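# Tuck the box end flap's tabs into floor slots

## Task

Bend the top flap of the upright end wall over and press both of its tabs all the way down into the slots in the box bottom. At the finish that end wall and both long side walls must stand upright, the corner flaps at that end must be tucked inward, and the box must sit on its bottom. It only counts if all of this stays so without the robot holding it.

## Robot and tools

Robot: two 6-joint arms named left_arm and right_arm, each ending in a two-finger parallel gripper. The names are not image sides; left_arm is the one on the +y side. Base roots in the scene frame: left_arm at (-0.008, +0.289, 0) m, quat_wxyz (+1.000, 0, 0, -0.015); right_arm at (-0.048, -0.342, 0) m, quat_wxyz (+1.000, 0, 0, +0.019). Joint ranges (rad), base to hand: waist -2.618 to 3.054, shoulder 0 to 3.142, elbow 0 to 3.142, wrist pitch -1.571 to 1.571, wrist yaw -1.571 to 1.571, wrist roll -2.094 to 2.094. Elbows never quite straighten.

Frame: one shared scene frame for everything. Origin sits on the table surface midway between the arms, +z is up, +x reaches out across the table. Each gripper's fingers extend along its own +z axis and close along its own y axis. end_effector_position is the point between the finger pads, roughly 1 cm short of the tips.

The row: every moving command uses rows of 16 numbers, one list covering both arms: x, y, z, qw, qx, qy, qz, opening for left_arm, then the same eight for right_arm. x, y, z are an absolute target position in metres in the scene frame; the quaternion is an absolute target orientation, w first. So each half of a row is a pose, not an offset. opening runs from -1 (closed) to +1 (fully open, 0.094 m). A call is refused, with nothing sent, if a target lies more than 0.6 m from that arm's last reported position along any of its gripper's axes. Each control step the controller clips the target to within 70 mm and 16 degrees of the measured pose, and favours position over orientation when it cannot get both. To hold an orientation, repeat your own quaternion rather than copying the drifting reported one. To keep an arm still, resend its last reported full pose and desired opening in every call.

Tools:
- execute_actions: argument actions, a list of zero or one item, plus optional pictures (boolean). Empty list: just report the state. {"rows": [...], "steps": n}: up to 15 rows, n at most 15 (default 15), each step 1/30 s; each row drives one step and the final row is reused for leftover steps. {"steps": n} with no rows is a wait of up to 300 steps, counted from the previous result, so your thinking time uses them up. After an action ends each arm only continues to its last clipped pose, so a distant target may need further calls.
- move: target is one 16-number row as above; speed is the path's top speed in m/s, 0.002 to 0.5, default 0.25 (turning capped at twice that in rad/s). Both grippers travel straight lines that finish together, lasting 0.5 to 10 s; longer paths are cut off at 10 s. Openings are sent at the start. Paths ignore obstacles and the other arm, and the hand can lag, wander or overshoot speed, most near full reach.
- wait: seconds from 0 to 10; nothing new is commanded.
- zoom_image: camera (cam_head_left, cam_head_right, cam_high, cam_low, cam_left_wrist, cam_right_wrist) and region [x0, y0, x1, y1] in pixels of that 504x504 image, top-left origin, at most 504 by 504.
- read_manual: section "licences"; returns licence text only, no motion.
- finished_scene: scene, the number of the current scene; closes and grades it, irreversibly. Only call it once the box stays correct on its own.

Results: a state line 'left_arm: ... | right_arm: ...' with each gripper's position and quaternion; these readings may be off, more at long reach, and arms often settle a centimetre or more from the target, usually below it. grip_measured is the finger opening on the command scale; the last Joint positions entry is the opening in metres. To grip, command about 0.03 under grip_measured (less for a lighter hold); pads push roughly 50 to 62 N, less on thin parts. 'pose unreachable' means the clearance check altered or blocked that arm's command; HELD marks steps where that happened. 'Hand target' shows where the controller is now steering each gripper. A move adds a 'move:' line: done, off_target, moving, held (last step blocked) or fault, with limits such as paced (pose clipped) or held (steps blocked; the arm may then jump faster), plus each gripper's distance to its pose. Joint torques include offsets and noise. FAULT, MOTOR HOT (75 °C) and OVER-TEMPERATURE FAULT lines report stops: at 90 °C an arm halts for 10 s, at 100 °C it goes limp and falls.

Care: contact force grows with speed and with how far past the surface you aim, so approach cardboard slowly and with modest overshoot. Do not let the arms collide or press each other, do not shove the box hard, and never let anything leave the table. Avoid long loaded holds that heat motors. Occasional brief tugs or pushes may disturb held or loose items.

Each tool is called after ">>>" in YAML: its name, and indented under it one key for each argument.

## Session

>>> execute_actions:
  actions: []

Scene clock: 0.00 s of 4500.00 s.
left_arm: end_effector_position=(+0.3772, +0.2743, +0.4091) grip_measured=-0.400 end_effector_quat_wxyz=(+0.710, +0.016, +0.704, -0.016) | right_arm: end_effector_position=(+0.3363, -0.3297, +0.4109) grip_measured=+1.000 end_effector_quat_wxyz=(+0.709, -0.017, +0.705, +0.005)
Joint positions: left_arm=[-0.008  1.063  1.054  0.017  0.006  0.     0.028] | right_arm=[-0.009  1.06   1.062  0.005 -0.002 -0.016  0.094]
Joint velocities: left_arm=[-0.017 -0.007 -0.012  0.007  0.007 -0.037  0.001] | right_arm=[-0.002  0.007 -0.002 -0.022 -0.037 -0.037  0.   ]
Joint torques (N m, as the arm reports them, + toward a larger angle): no reading
Hand target (left_arm): +0.375, +0.274, +0.411; +0.710, +0.015, +0.704, -0.016
Hand target (right_arm): +0.334, -0.330, +0.415; +0.712, -0.016, +0.702, +0.006

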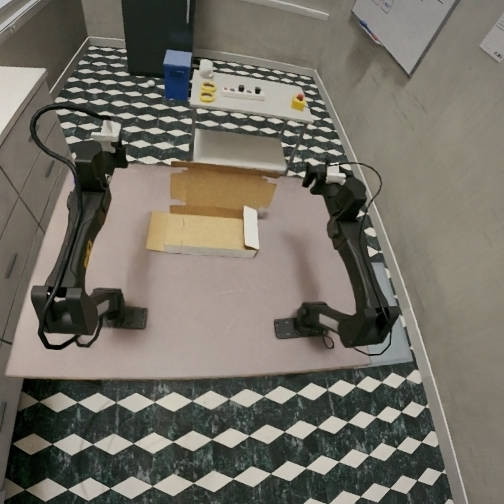

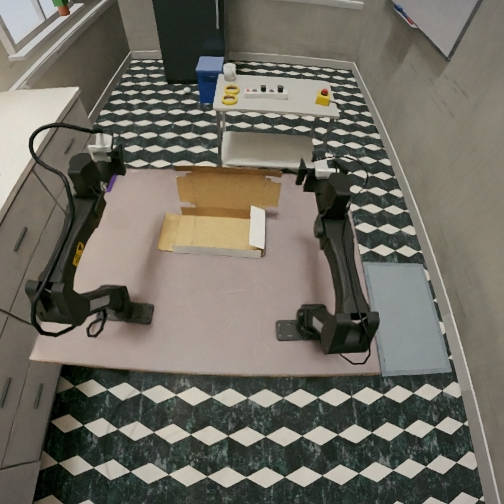

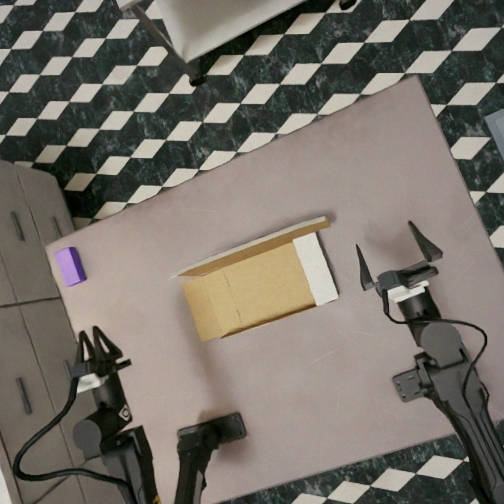

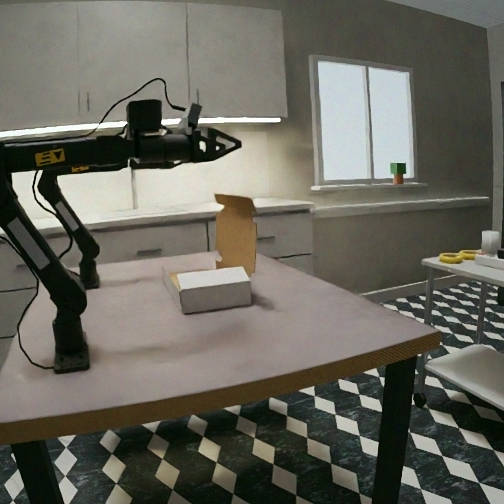

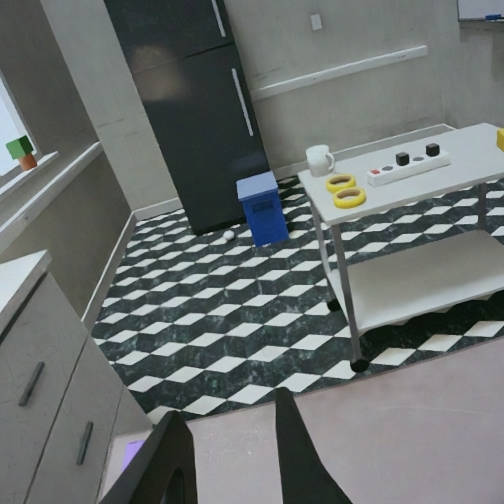

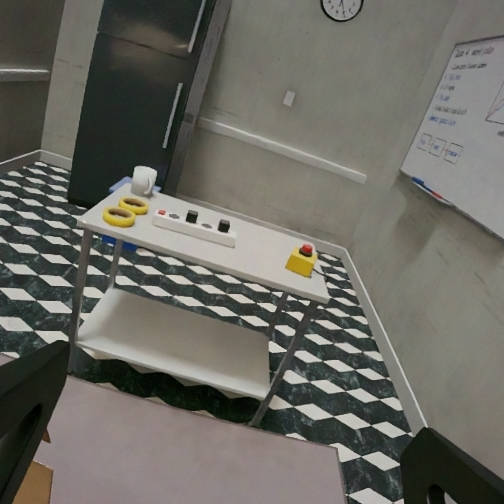

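>>> move:
  target: [0.3772,0.30,0.4091,0.71,0.016,0.704,-0.016,-0.4,0.33,-0.21,0.15,0.156,-0.052,0.987,0.008,0.3]

Scene clock: 9.23 s of 4500.00 s.
left_arm: end_effector_position=(+0.3765, +0.2997, +0.4091) grip_measured=-0.400 end_effector_quat_wxyz=(+0.710, +0.015, +0.704, -0.014) | right_arm: end_effector_position=(+0.3317, -0.2144, +0.1388) grip_measured=+0.302 end_effector_quat_wxyz=(+0.152, -0.058, +0.987, +0.009)
Joint positions: left_arm=[0.111 1.063 1.054 0.017 0.122 0.    0.028] | right_arm=[ 0.315  1.782  1.538 -1.029  0.071  0.226  0.061]
Joint velocities: left_arm=[ 0.022 -0.007 -0.017 -0.022  0.066 -0.022  0.   ] | right_arm=[ 0.007 -0.012  0.002 -0.022  0.022  0.051  0.   ]
Joint torques (N m, as the arm reports them, + toward a larger angle): left_arm=[ 0.67 -2.56  8.44  1.84  0.09  0.06] | right_arm=[ 0.87 -9.4  11.29  0.48 -0.06  0.08]
Hand target (left_arm): +0.377, +0.301, +0.409; +0.710, +0.016, +0.704, -0.016
Hand target (right_arm): +0.333, -0.208, +0.146; +0.156, -0.058, +0.986, +0.017
Off the commanded pose (left_arm): 0.001 m, 0 deg.
Off the commanded pose (right_arm): 0.012 m, 1 deg.
After step 90, 3.20 s passed at rest.
move: off_target (right_arm)

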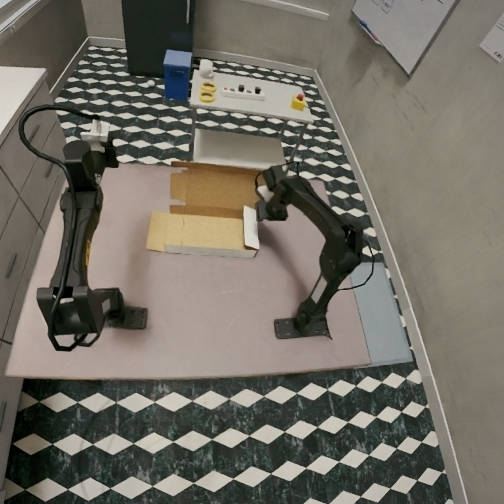

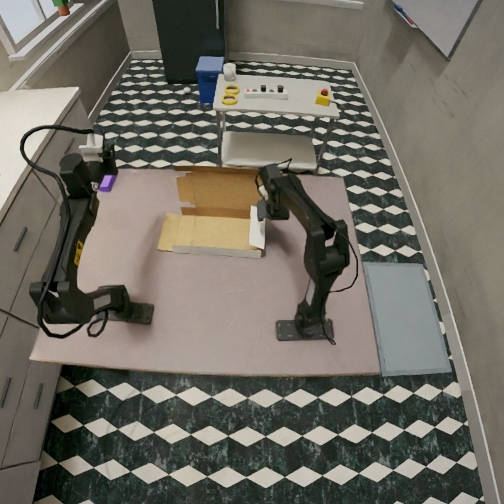

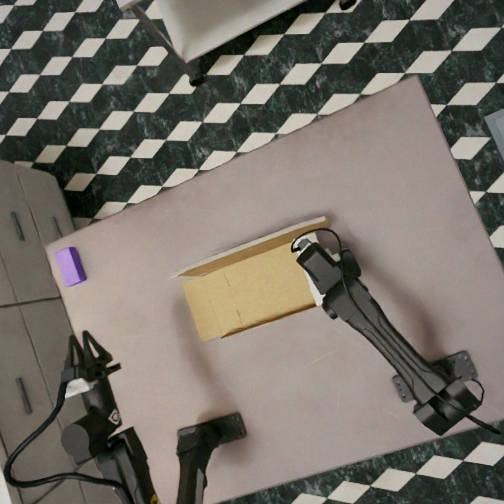

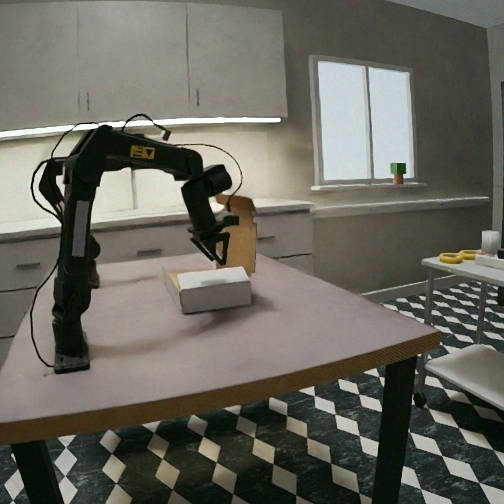

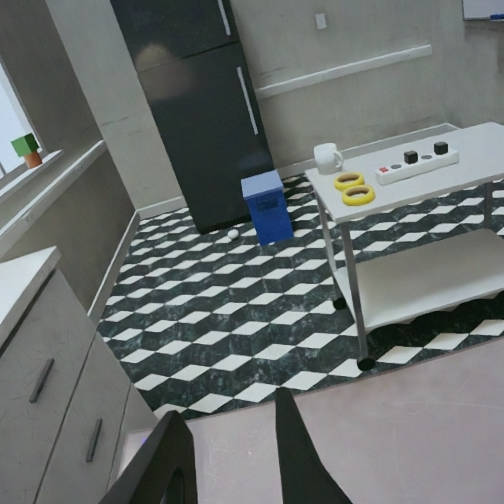

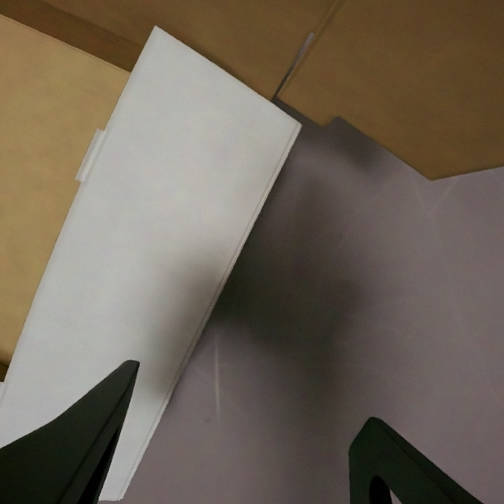

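>>> move:
  target: [0.33,-0.168,0.12,0.156,0.017,0.988,-0.003,0,0.0,0,0,0,0,0,0,0]
  speed: 0.002

action 0: the call gives right_arm/qw, right_arm/qx, right_arm/qy, right_arm/qz that name no orientation (all zero or nearly, or too large to normalise), so nothing of the call was run and nothing moved. Give a quaternion of ordinary size, such as one of length 1.

>>> move:
  target: [0.3772,0.30,0.4091,0.71,0.016,0.704,-0.016,-0.4,0.33,-0.168,0.12,0.156,0.017,0.988,-0.003,0]
  speed: 0.08

Scene clock: 18.13 s of 4500.00 s.
left_arm: end_effector_position=(+0.3765, +0.2996, +0.4091) grip_measured=-0.400 end_effector_quat_wxyz=(+0.710, +0.015, +0.704, -0.014) | right_arm: end_effector_position=(+0.3205, -0.1735, +0.1110) grip_measured=+0.002 end_effector_quat_wxyz=(+0.137, +0.013, +0.990, -0.007)
Joint positions: left_arm=[0.111 1.063 1.054 0.017 0.122 0.    0.028] | right_arm=[ 0.451  1.861  1.538 -1.012  0.143  0.499  0.047]
Joint velocities: left_arm=[-0.002 -0.012 -0.002 -0.022  0.007  0.051  0.   ] | right_arm=[-0.007 -0.007 -0.007 -0.037  0.037  0.007  0.001]
Joint torques (N m, as the arm reports them, + toward a larger angle): left_arm=[ 0.5  -2.65  8.65  1.84  0.11  0.05] | right_arm=[ 0.75 -9.61 11.75  0.61  0.23  0.08]
Hand target (left_arm): +0.377, +0.300, +0.409; +0.710, +0.016, +0.704, -0.016
Hand target (right_arm): +0.330, -0.167, +0.120; +0.156, +0.017, +0.988, -0.002
Off the commanded pose (left_arm): 0.001 m, 0 deg.
Off the commanded pose (right_arm): 0.014 m, 2 deg.
After step 90, 4.50 s passed at rest.
move: off_target (right_arm)

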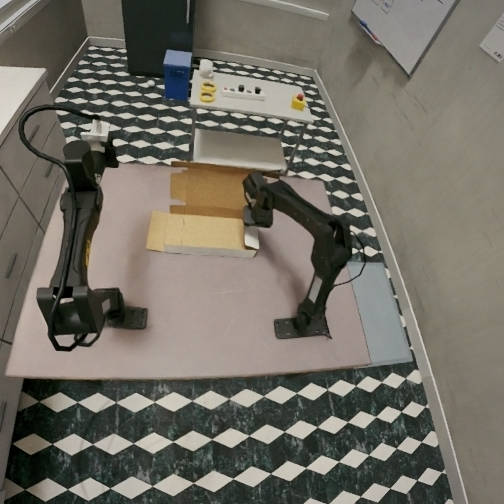

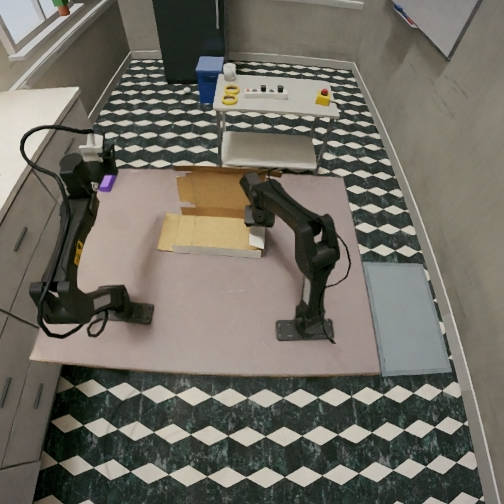

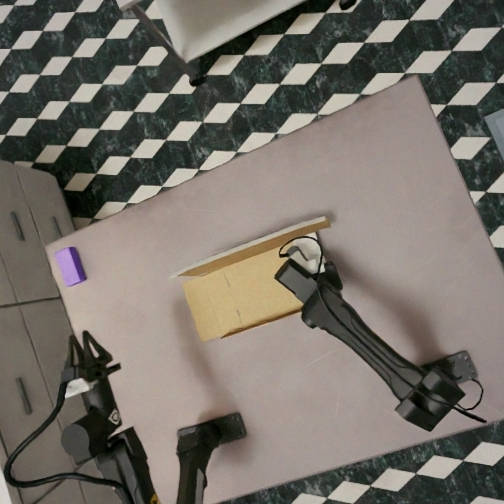

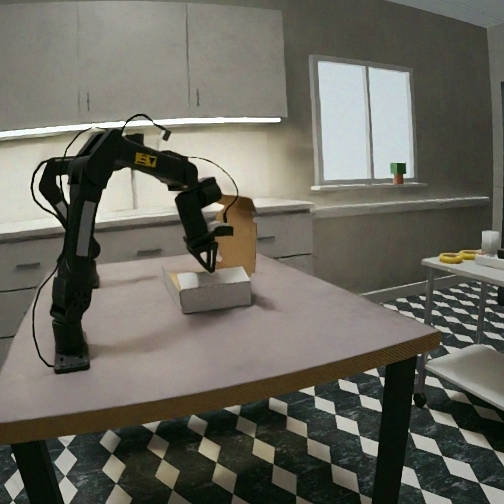

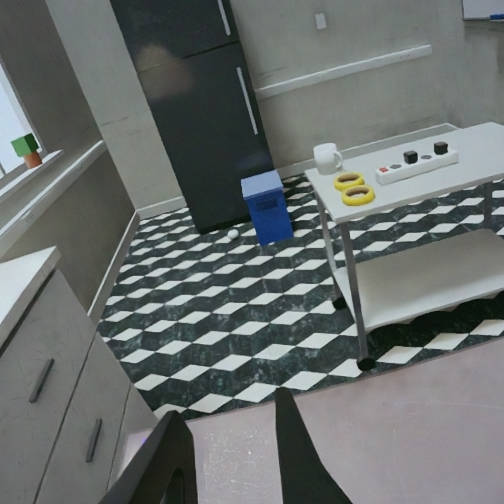

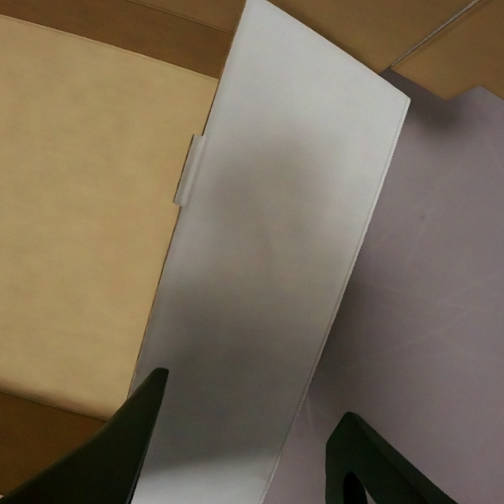

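>>> move:
  target: [0.3772,0.30,0.4091,0.71,0.016,0.704,-0.016,-0.4,0.338,-0.165,0.085,0.156,0.017,0.988,-0.003,0]
  speed: 0.05

>>> move:
  target: [0.3772,0.30,0.4091,0.71,0.016,0.704,-0.016,-0.4,0.338,-0.167,0.04,0.156,0.017,0.988,-0.003,0]
  speed: 0.035

Scene clock: 26.23 s of 4500.00 s.
left_arm: end_effector_position=(+0.3765, +0.2996, +0.4091) grip_measured=-0.400 end_effector_quat_wxyz=(+0.710, +0.015, +0.704, -0.014) | right_arm: end_effector_position=(+0.3402, -0.1635, +0.0973) grip_measured=+0.002 end_effector_quat_wxyz=(+0.164, +0.017, +0.986, +0.006)
Joint positions: left_arm=[0.111 1.063 1.054 0.017 0.122 0.    0.028] | right_arm=[ 0.451  1.899  1.518 -0.894  0.146  0.502  0.047]
Joint velocities: left_arm=[-0.022  0.007 -0.012  0.022  0.022 -0.081  0.001] | right_arm=[ 0.017  0.002 -0.002 -0.066 -0.037 -0.022 -0.   ]
Joint torques (N m, as the arm reports them, + toward a larger angle): left_arm=[ 0.36 -2.55  8.62  1.86  0.11  0.04] | right_arm=[ 0.34 -9.3   6.32  0.75  0.21  0.02]
Hand target (left_arm): +0.377, +0.300, +0.409; +0.710, +0.016, +0.704, -0.016
Hand target (right_arm): +0.338, -0.165, +0.085; +0.156, +0.017, +0.988, -0.003
Off the commanded pose (left_arm): 0.001 m, 0 deg.
Off the commanded pose (right_arm): 0.013 m, 1 deg.
After step 90, 4.03 s passed at rest.
move: off_target (right_arm)

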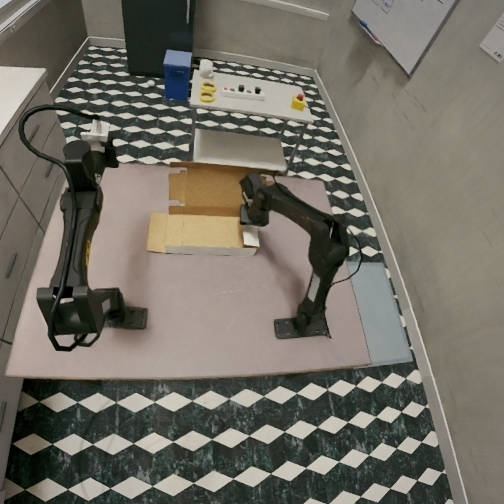

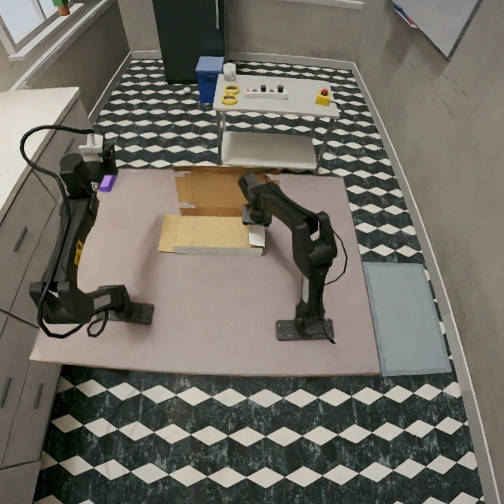

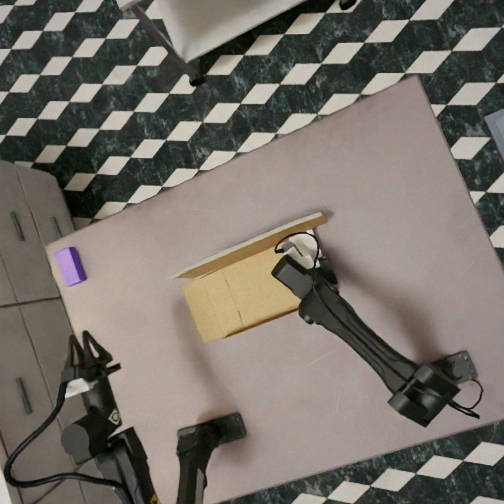

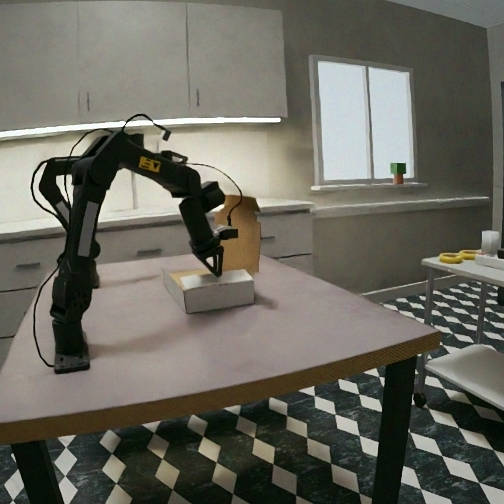

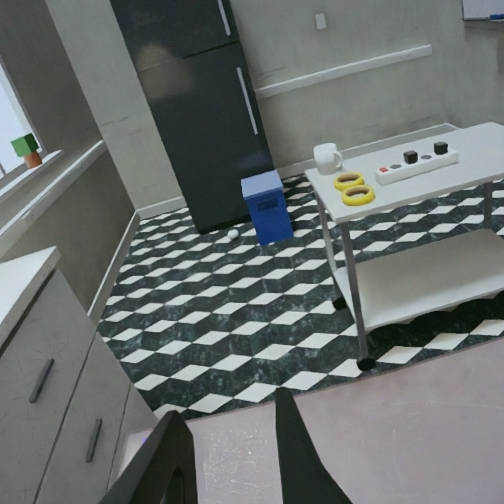

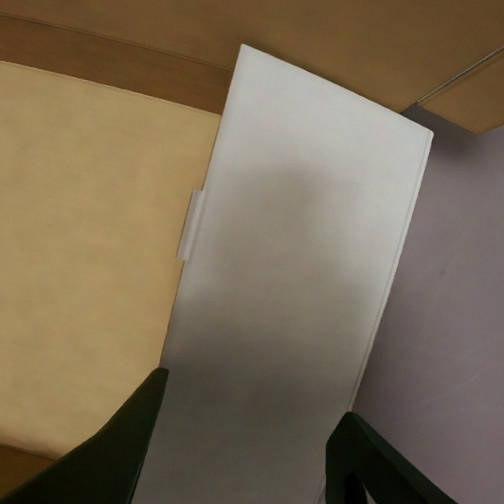

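Scene clock: 28.10 s of 4500.00 s.
left_arm: end_effector_position=(+0.3765, +0.2996, +0.4091) grip_measured=-0.400 end_effector_quat_wxyz=(+0.710, +0.015, +0.704, -0.014) | right_arm: end_effector_position=(+0.3528, -0.1608, +0.0779) grip_measured=+0.002 end_effector_quat_wxyz=(+0.201, +0.021, +0.979, +0.016)
Joint positions: left_arm=[0.111 1.063 1.054 0.017 0.122 0.    0.028] | right_arm=[ 0.451  1.899  1.413 -0.713  0.166  0.502  0.047]
Joint velocities: left_arm=[ 0.007 -0.007 -0.002  0.037 -0.051  0.022 -0.   ] | right_arm=[-0.017  0.002 -0.017  0.007 -0.007 -0.066  0.   ]
Joint torques (N m, as the arm reports them, + toward a larger angle): left_arm=[ 0.44 -2.49  8.53  1.88  0.09  0.06] | right_arm=[-0.06 -6.52  3.86  0.72 -0.07 -0.02]
Hand target (left_arm): +0.377, +0.300, +0.409; +0.710, +0.016, +0.704, -0.016
Hand target (right_arm): +0.336, -0.168, +0.042; +0.156, +0.017, +0.988, -0.003
Off the commanded pose (left_arm): 0.001 m, 0 deg.
Off the commanded pose (right_arm): 0.041 m, 6 deg.
move: off_target (right_arm)

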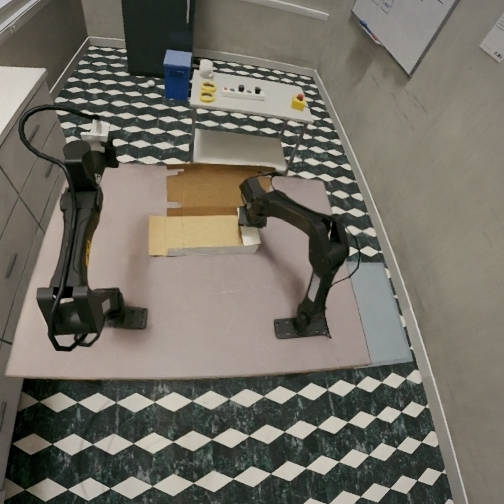

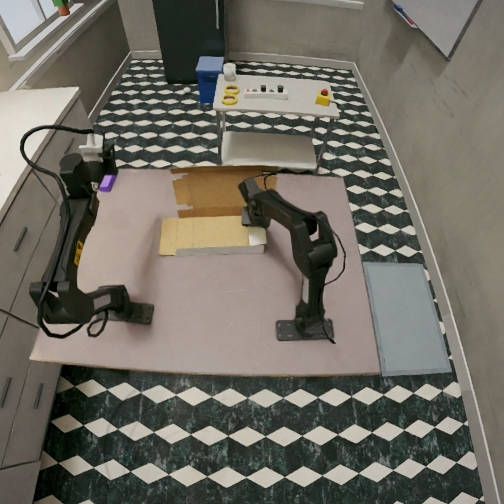

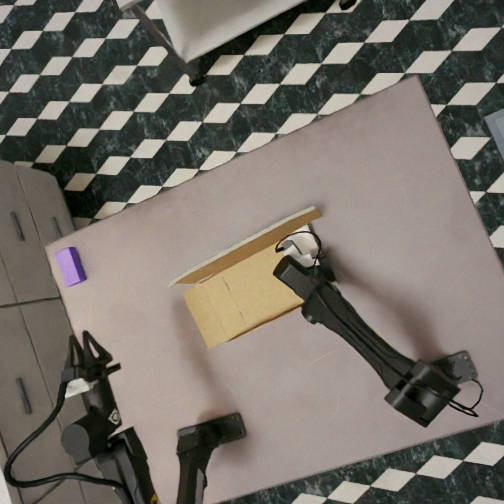

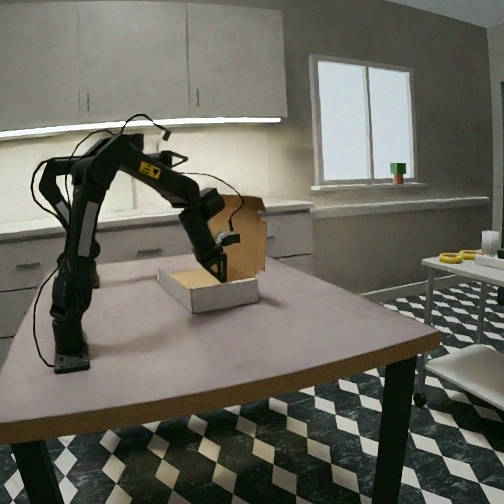

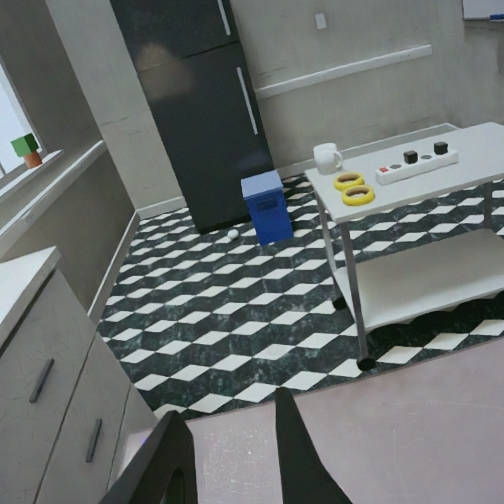

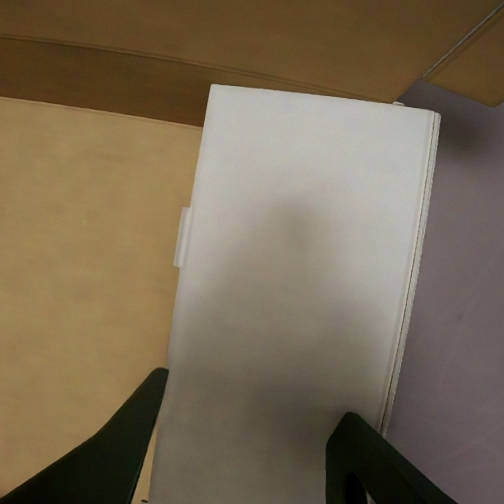

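>>> move:
  target: [0.3772,0.30,0.4091,0.71,0.016,0.704,-0.016,-0.4,0.335,-0.172,0.105,0.156,-0.034,0.987,0.005,0.1]
  speed: 0.05

>>> move:
  target: [0.3772,0.30,0.4091,0.71,0.016,0.704,-0.016,-0.4,0.335,-0.176,0.095,0.156,-0.034,0.987,0.005,0.1]
  speed: 0.03

Scene clock: 35.93 s of 4500.00 s.
left_arm: end_effector_position=(+0.3765, +0.2996, +0.4091) grip_measured=-0.400 end_effector_quat_wxyz=(+0.710, +0.015, +0.704, -0.014) | right_arm: end_effector_position=(+0.3290, -0.1717, +0.0853) grip_measured=+0.098 end_effector_quat_wxyz=(+0.139, -0.036, +0.990, -0.005)
Joint positions: left_arm=[0.111 1.063 1.054 0.017 0.122 0.    0.028] | right_arm=[ 0.439  1.896  1.48  -0.907  0.127  0.389  0.052]
Joint velocities: left_arm=[-0.022  0.007 -0.012 -0.066 -0.007 -0.051 -0.   ] | right_arm=[-0.017 -0.012 -0.022  0.022 -0.007 -0.051  0.   ]
Joint torques (N m, as the arm reports them, + toward a larger angle): left_arm=[ 0.4  -2.44  8.55  1.85  0.09  0.05] | right_arm=[ -0.93 -13.02  11.12   0.38  -0.03  -0.11]
Hand target (left_arm): +0.377, +0.300, +0.409; +0.710, +0.016, +0.704, -0.016
Hand target (right_arm): +0.335, -0.172, +0.105; +0.156, -0.034, +0.987, +0.005
Off the commanded pose (left_arm): 0.001 m, 0 deg.
Off the commanded pose (right_arm): 0.021 m, 2 deg.
After step 90, 2.93 s passed at rest.
move: off_target (right_arm)

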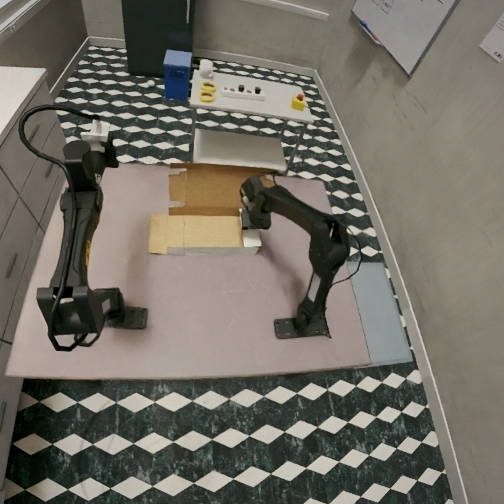

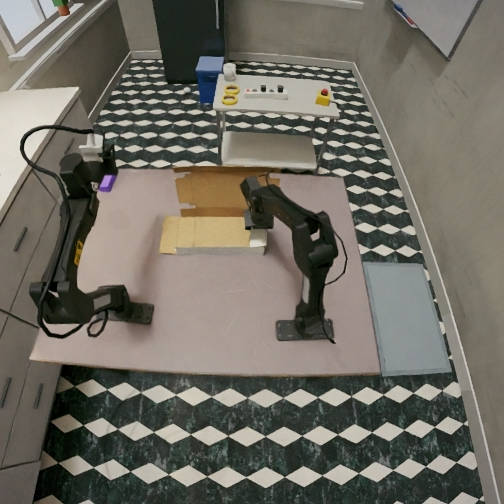

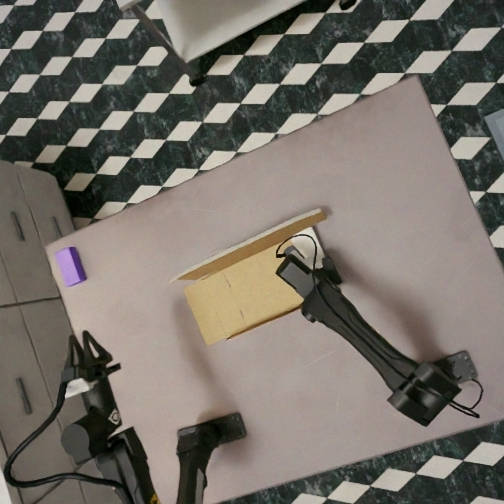

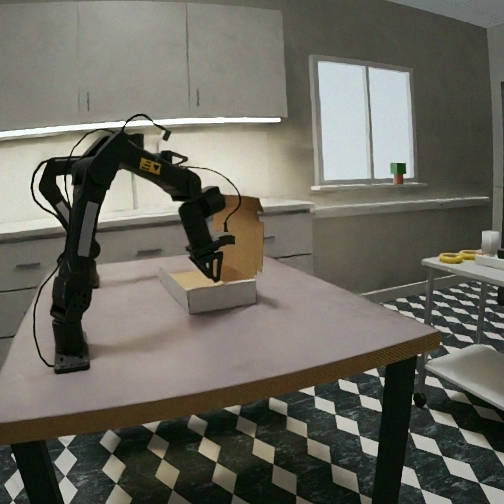

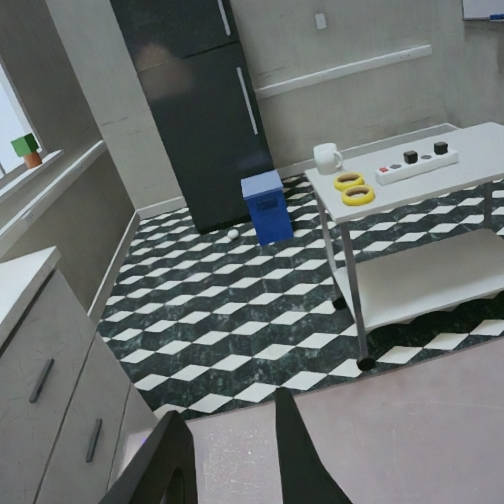

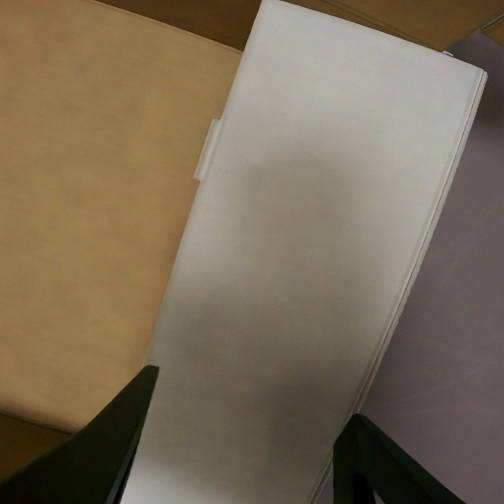

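Scene clock: 36.83 s of 4500.00 s.
left_arm: end_effector_position=(+0.3765, +0.2996, +0.4091) grip_measured=-0.400 end_effector_quat_wxyz=(+0.710, +0.015, +0.704, -0.014) | right_arm: end_effector_position=(+0.3334, -0.1739, +0.0861) grip_measured=+0.098 end_effector_quat_wxyz=(+0.144, -0.035, +0.989, -0.004)
Joint positions: left_arm=[0.111 1.063 1.054 0.017 0.122 0.    0.028] | right_arm=[ 0.429  1.896  1.48  -0.894  0.127  0.381  0.052]
Joint velocities: left_arm=[ 0.002 -0.007 -0.007 -0.007  0.051  0.022 -0.002] | right_arm=[ 0.002 -0.002  0.017  0.051  0.022  0.037 -0.   ]
Joint torques (N m, as the arm reports them, + toward a larger angle): left_arm=[ 0.46 -2.56  8.58  1.84  0.11  0.03] | right_arm=[ -0.88 -13.02   7.34   0.66  -0.01  -0.12]
Hand target (left_arm): +0.377, +0.300, +0.409; +0.710, +0.016, +0.704, -0.016
Hand target (right_arm): +0.335, -0.176, +0.095; +0.156, -0.034, +0.987, +0.004
Off the commanded pose (left_arm): 0.001 m, 0 deg.
Off the commanded pose (right_arm): 0.009 m, 2 deg.
move: done

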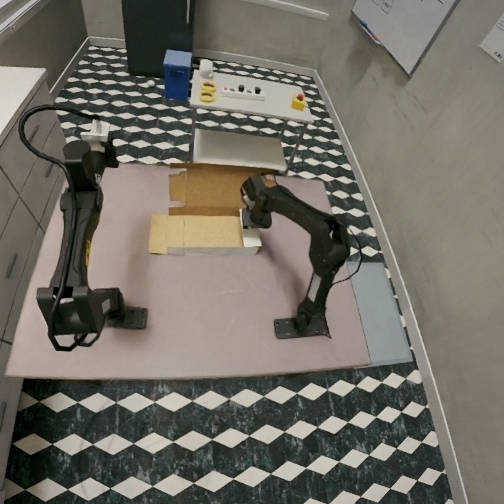

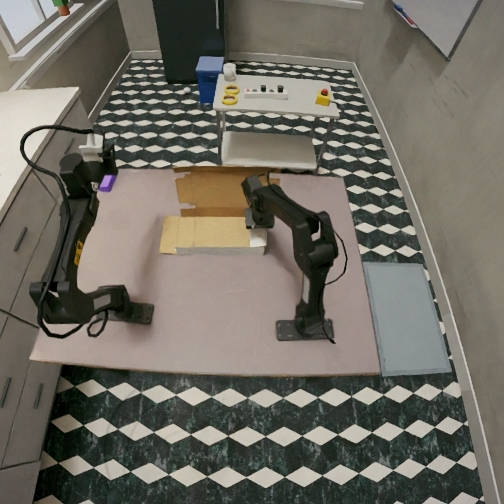

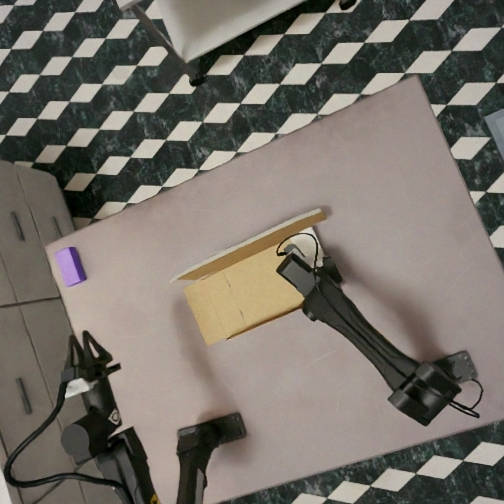

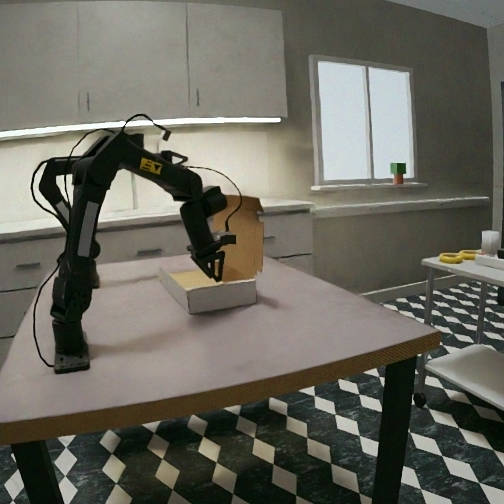

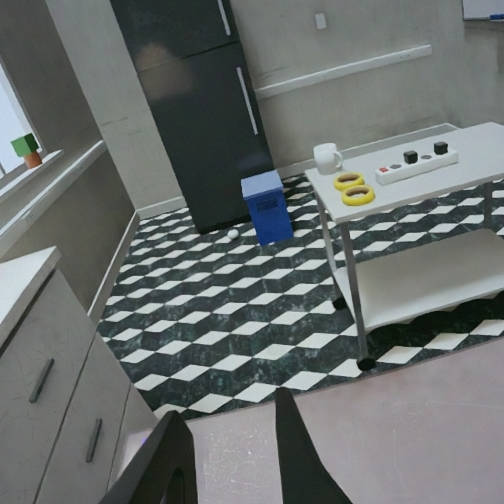

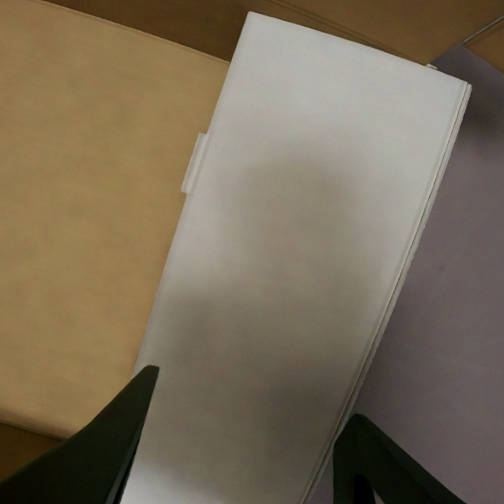

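>>> move:
  target: [0.3772,0.30,0.4091,0.71,0.016,0.704,-0.016,-0.4,0.335,-0.186,0.10,0.156,-0.017,0.988,0.003,0.1]
  speed: 0.03

>>> move:
  target: [0.3772,0.30,0.4091,0.71,0.016,0.704,-0.016,-0.4,0.33,-0.186,0.045,0.156,-0.017,0.988,0.003,0.1]
  speed: 0.03

Scene clock: 41.60 s of 4500.00 s.
left_arm: end_effector_position=(+0.3765, +0.2996, +0.4091) grip_measured=-0.400 end_effector_quat_wxyz=(+0.710, +0.015, +0.704, -0.014) | right_arm: end_effector_position=(+0.3375, -0.1813, +0.0957) grip_measured=+0.098 end_effector_quat_wxyz=(+0.155, -0.024, +0.988, +0.000)
Joint positions: left_arm=[0.111 1.063 1.054 0.017 0.122 0.    0.028] | right_arm=[ 0.408  1.872  1.48  -0.893  0.126  0.379  0.052]
Joint velocities: left_arm=[-0.017 -0.002 -0.007  0.11  -0.037 -0.007  0.   ] | right_arm=[-0.002  0.017 -0.002 -0.022 -0.037  0.037  0.   ]
Joint torques (N m, as the arm reports them, + toward a larger angle): left_arm=[ 0.39 -2.55  8.5   1.85  0.11  0.07] | right_arm=[ -0.87 -12.16   7.37   0.54   0.01   0.03]
Hand target (left_arm): +0.377, +0.300, +0.409; +0.710, +0.016, +0.704, -0.016
Hand target (right_arm): +0.335, -0.186, +0.100; +0.156, -0.017, +0.988, +0.003
Off the commanded pose (left_arm): 0.001 m, 0 deg.
Off the commanded pose (right_arm): 0.007 m, 1 deg.
After step 90, 0.73 s passed at rest.
move: done

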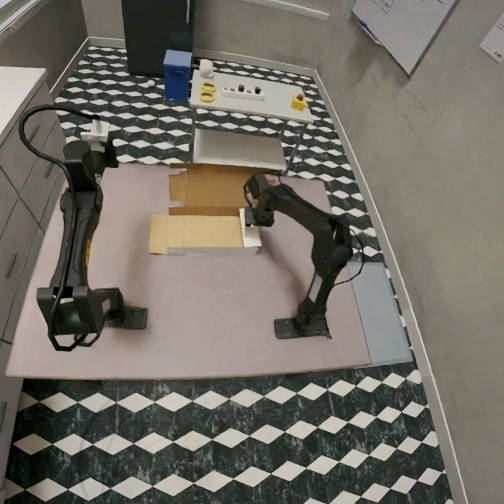

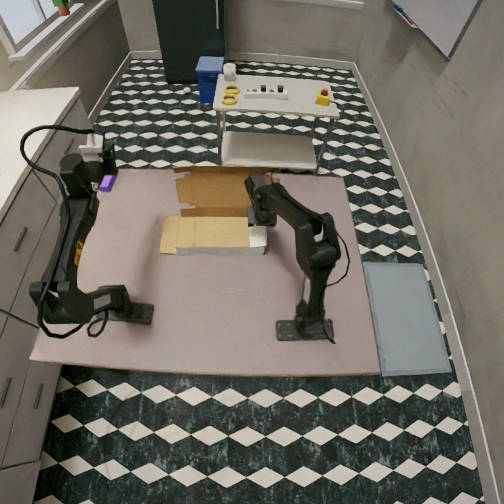

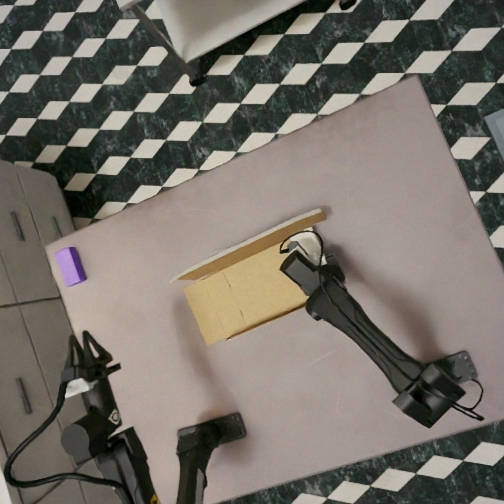

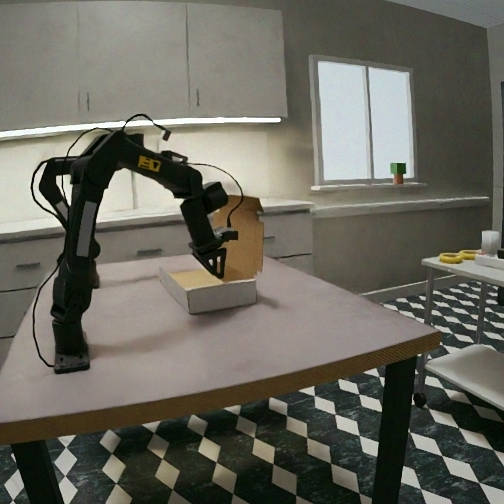

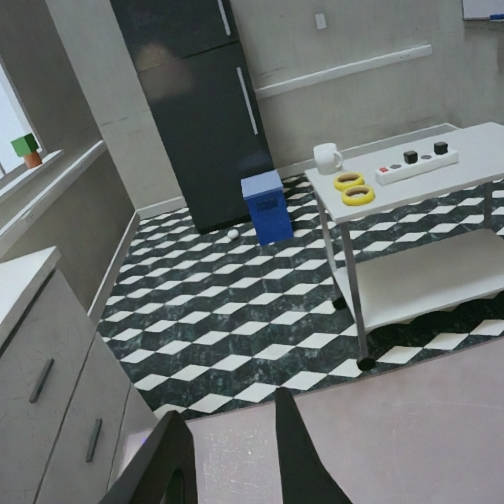

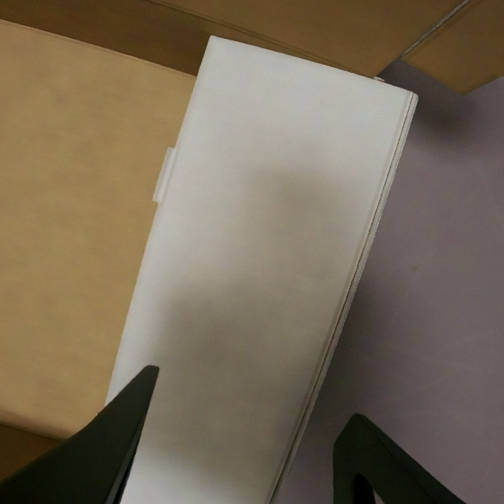

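Scene clock: 43.53 s of 4500.00 s.
left_arm: end_effector_position=(+0.3765, +0.2996, +0.4091) grip_measured=-0.400 end_effector_quat_wxyz=(+0.710, +0.015, +0.704, -0.014) | right_arm: end_effector_position=(+0.3362, -0.1816, +0.0582) grip_measured=+0.098 end_effector_quat_wxyz=(+0.171, -0.022, +0.985, +0.008)
Joint positions: left_arm=[0.111 1.063 1.054 0.017 0.122 0.    0.028] | right_arm=[ 0.408  1.872  1.317 -0.695  0.124  0.383  0.052]
Joint velocities: left_arm=[-0.017  0.007 -0.007  0.022  0.037  0.037  0.   ] | right_arm=[-0.007 -0.002  0.007  0.022  0.007 -0.022  0.   ]
Joint torques (N m, as the arm reports them, + toward a larger angle): left_arm=[ 0.43 -2.53  8.61  1.87  0.1   0.05] | right_arm=[-0.32 -9.13  5.55  0.72  0.07  0.05]
Hand target (left_arm): +0.377, +0.300, +0.409; +0.710, +0.016, +0.704, -0.016
Hand target (right_arm): +0.330, -0.186, +0.045; +0.156, -0.017, +0.988, +0.003
Off the commanded pose (left_arm): 0.001 m, 0 deg.
Off the commanded pose (right_arm): 0.015 m, 2 deg.
move: off_target (right_arm)

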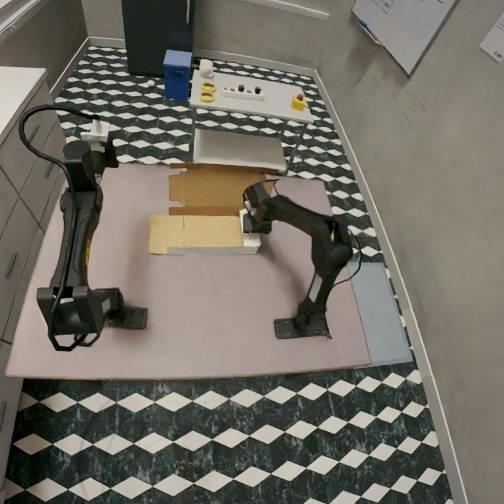

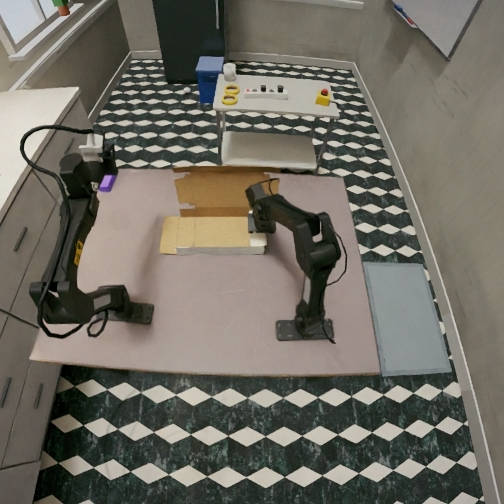

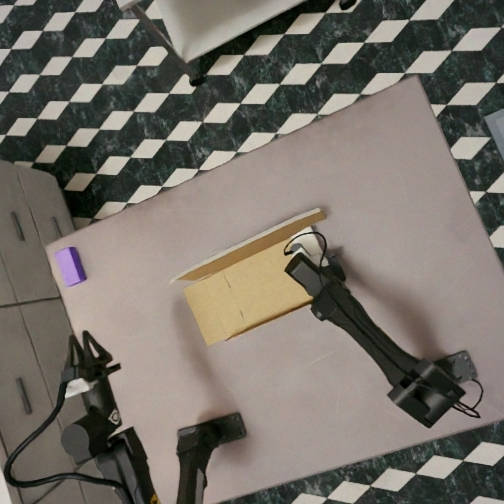

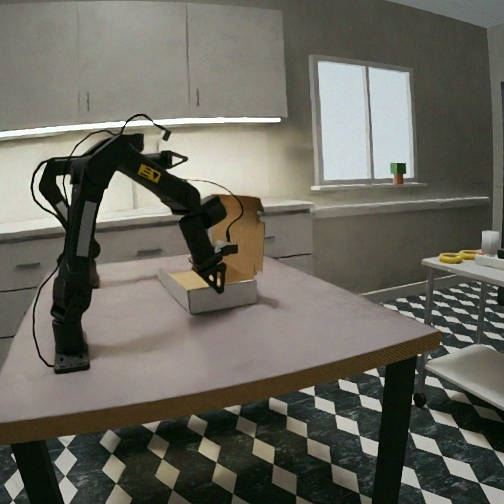

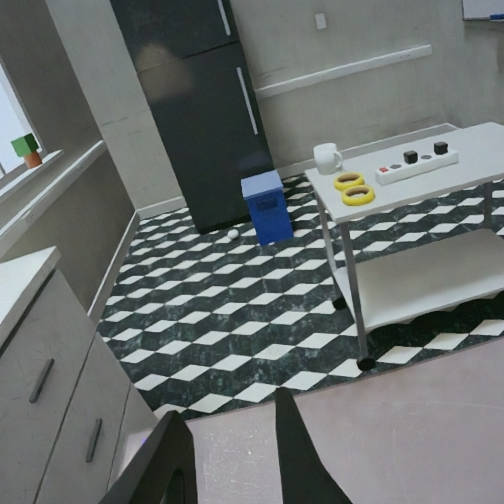

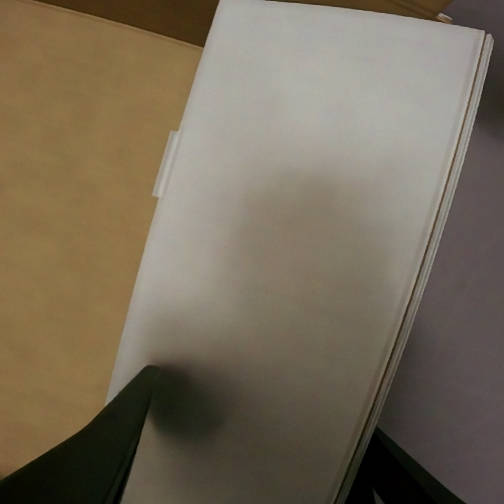

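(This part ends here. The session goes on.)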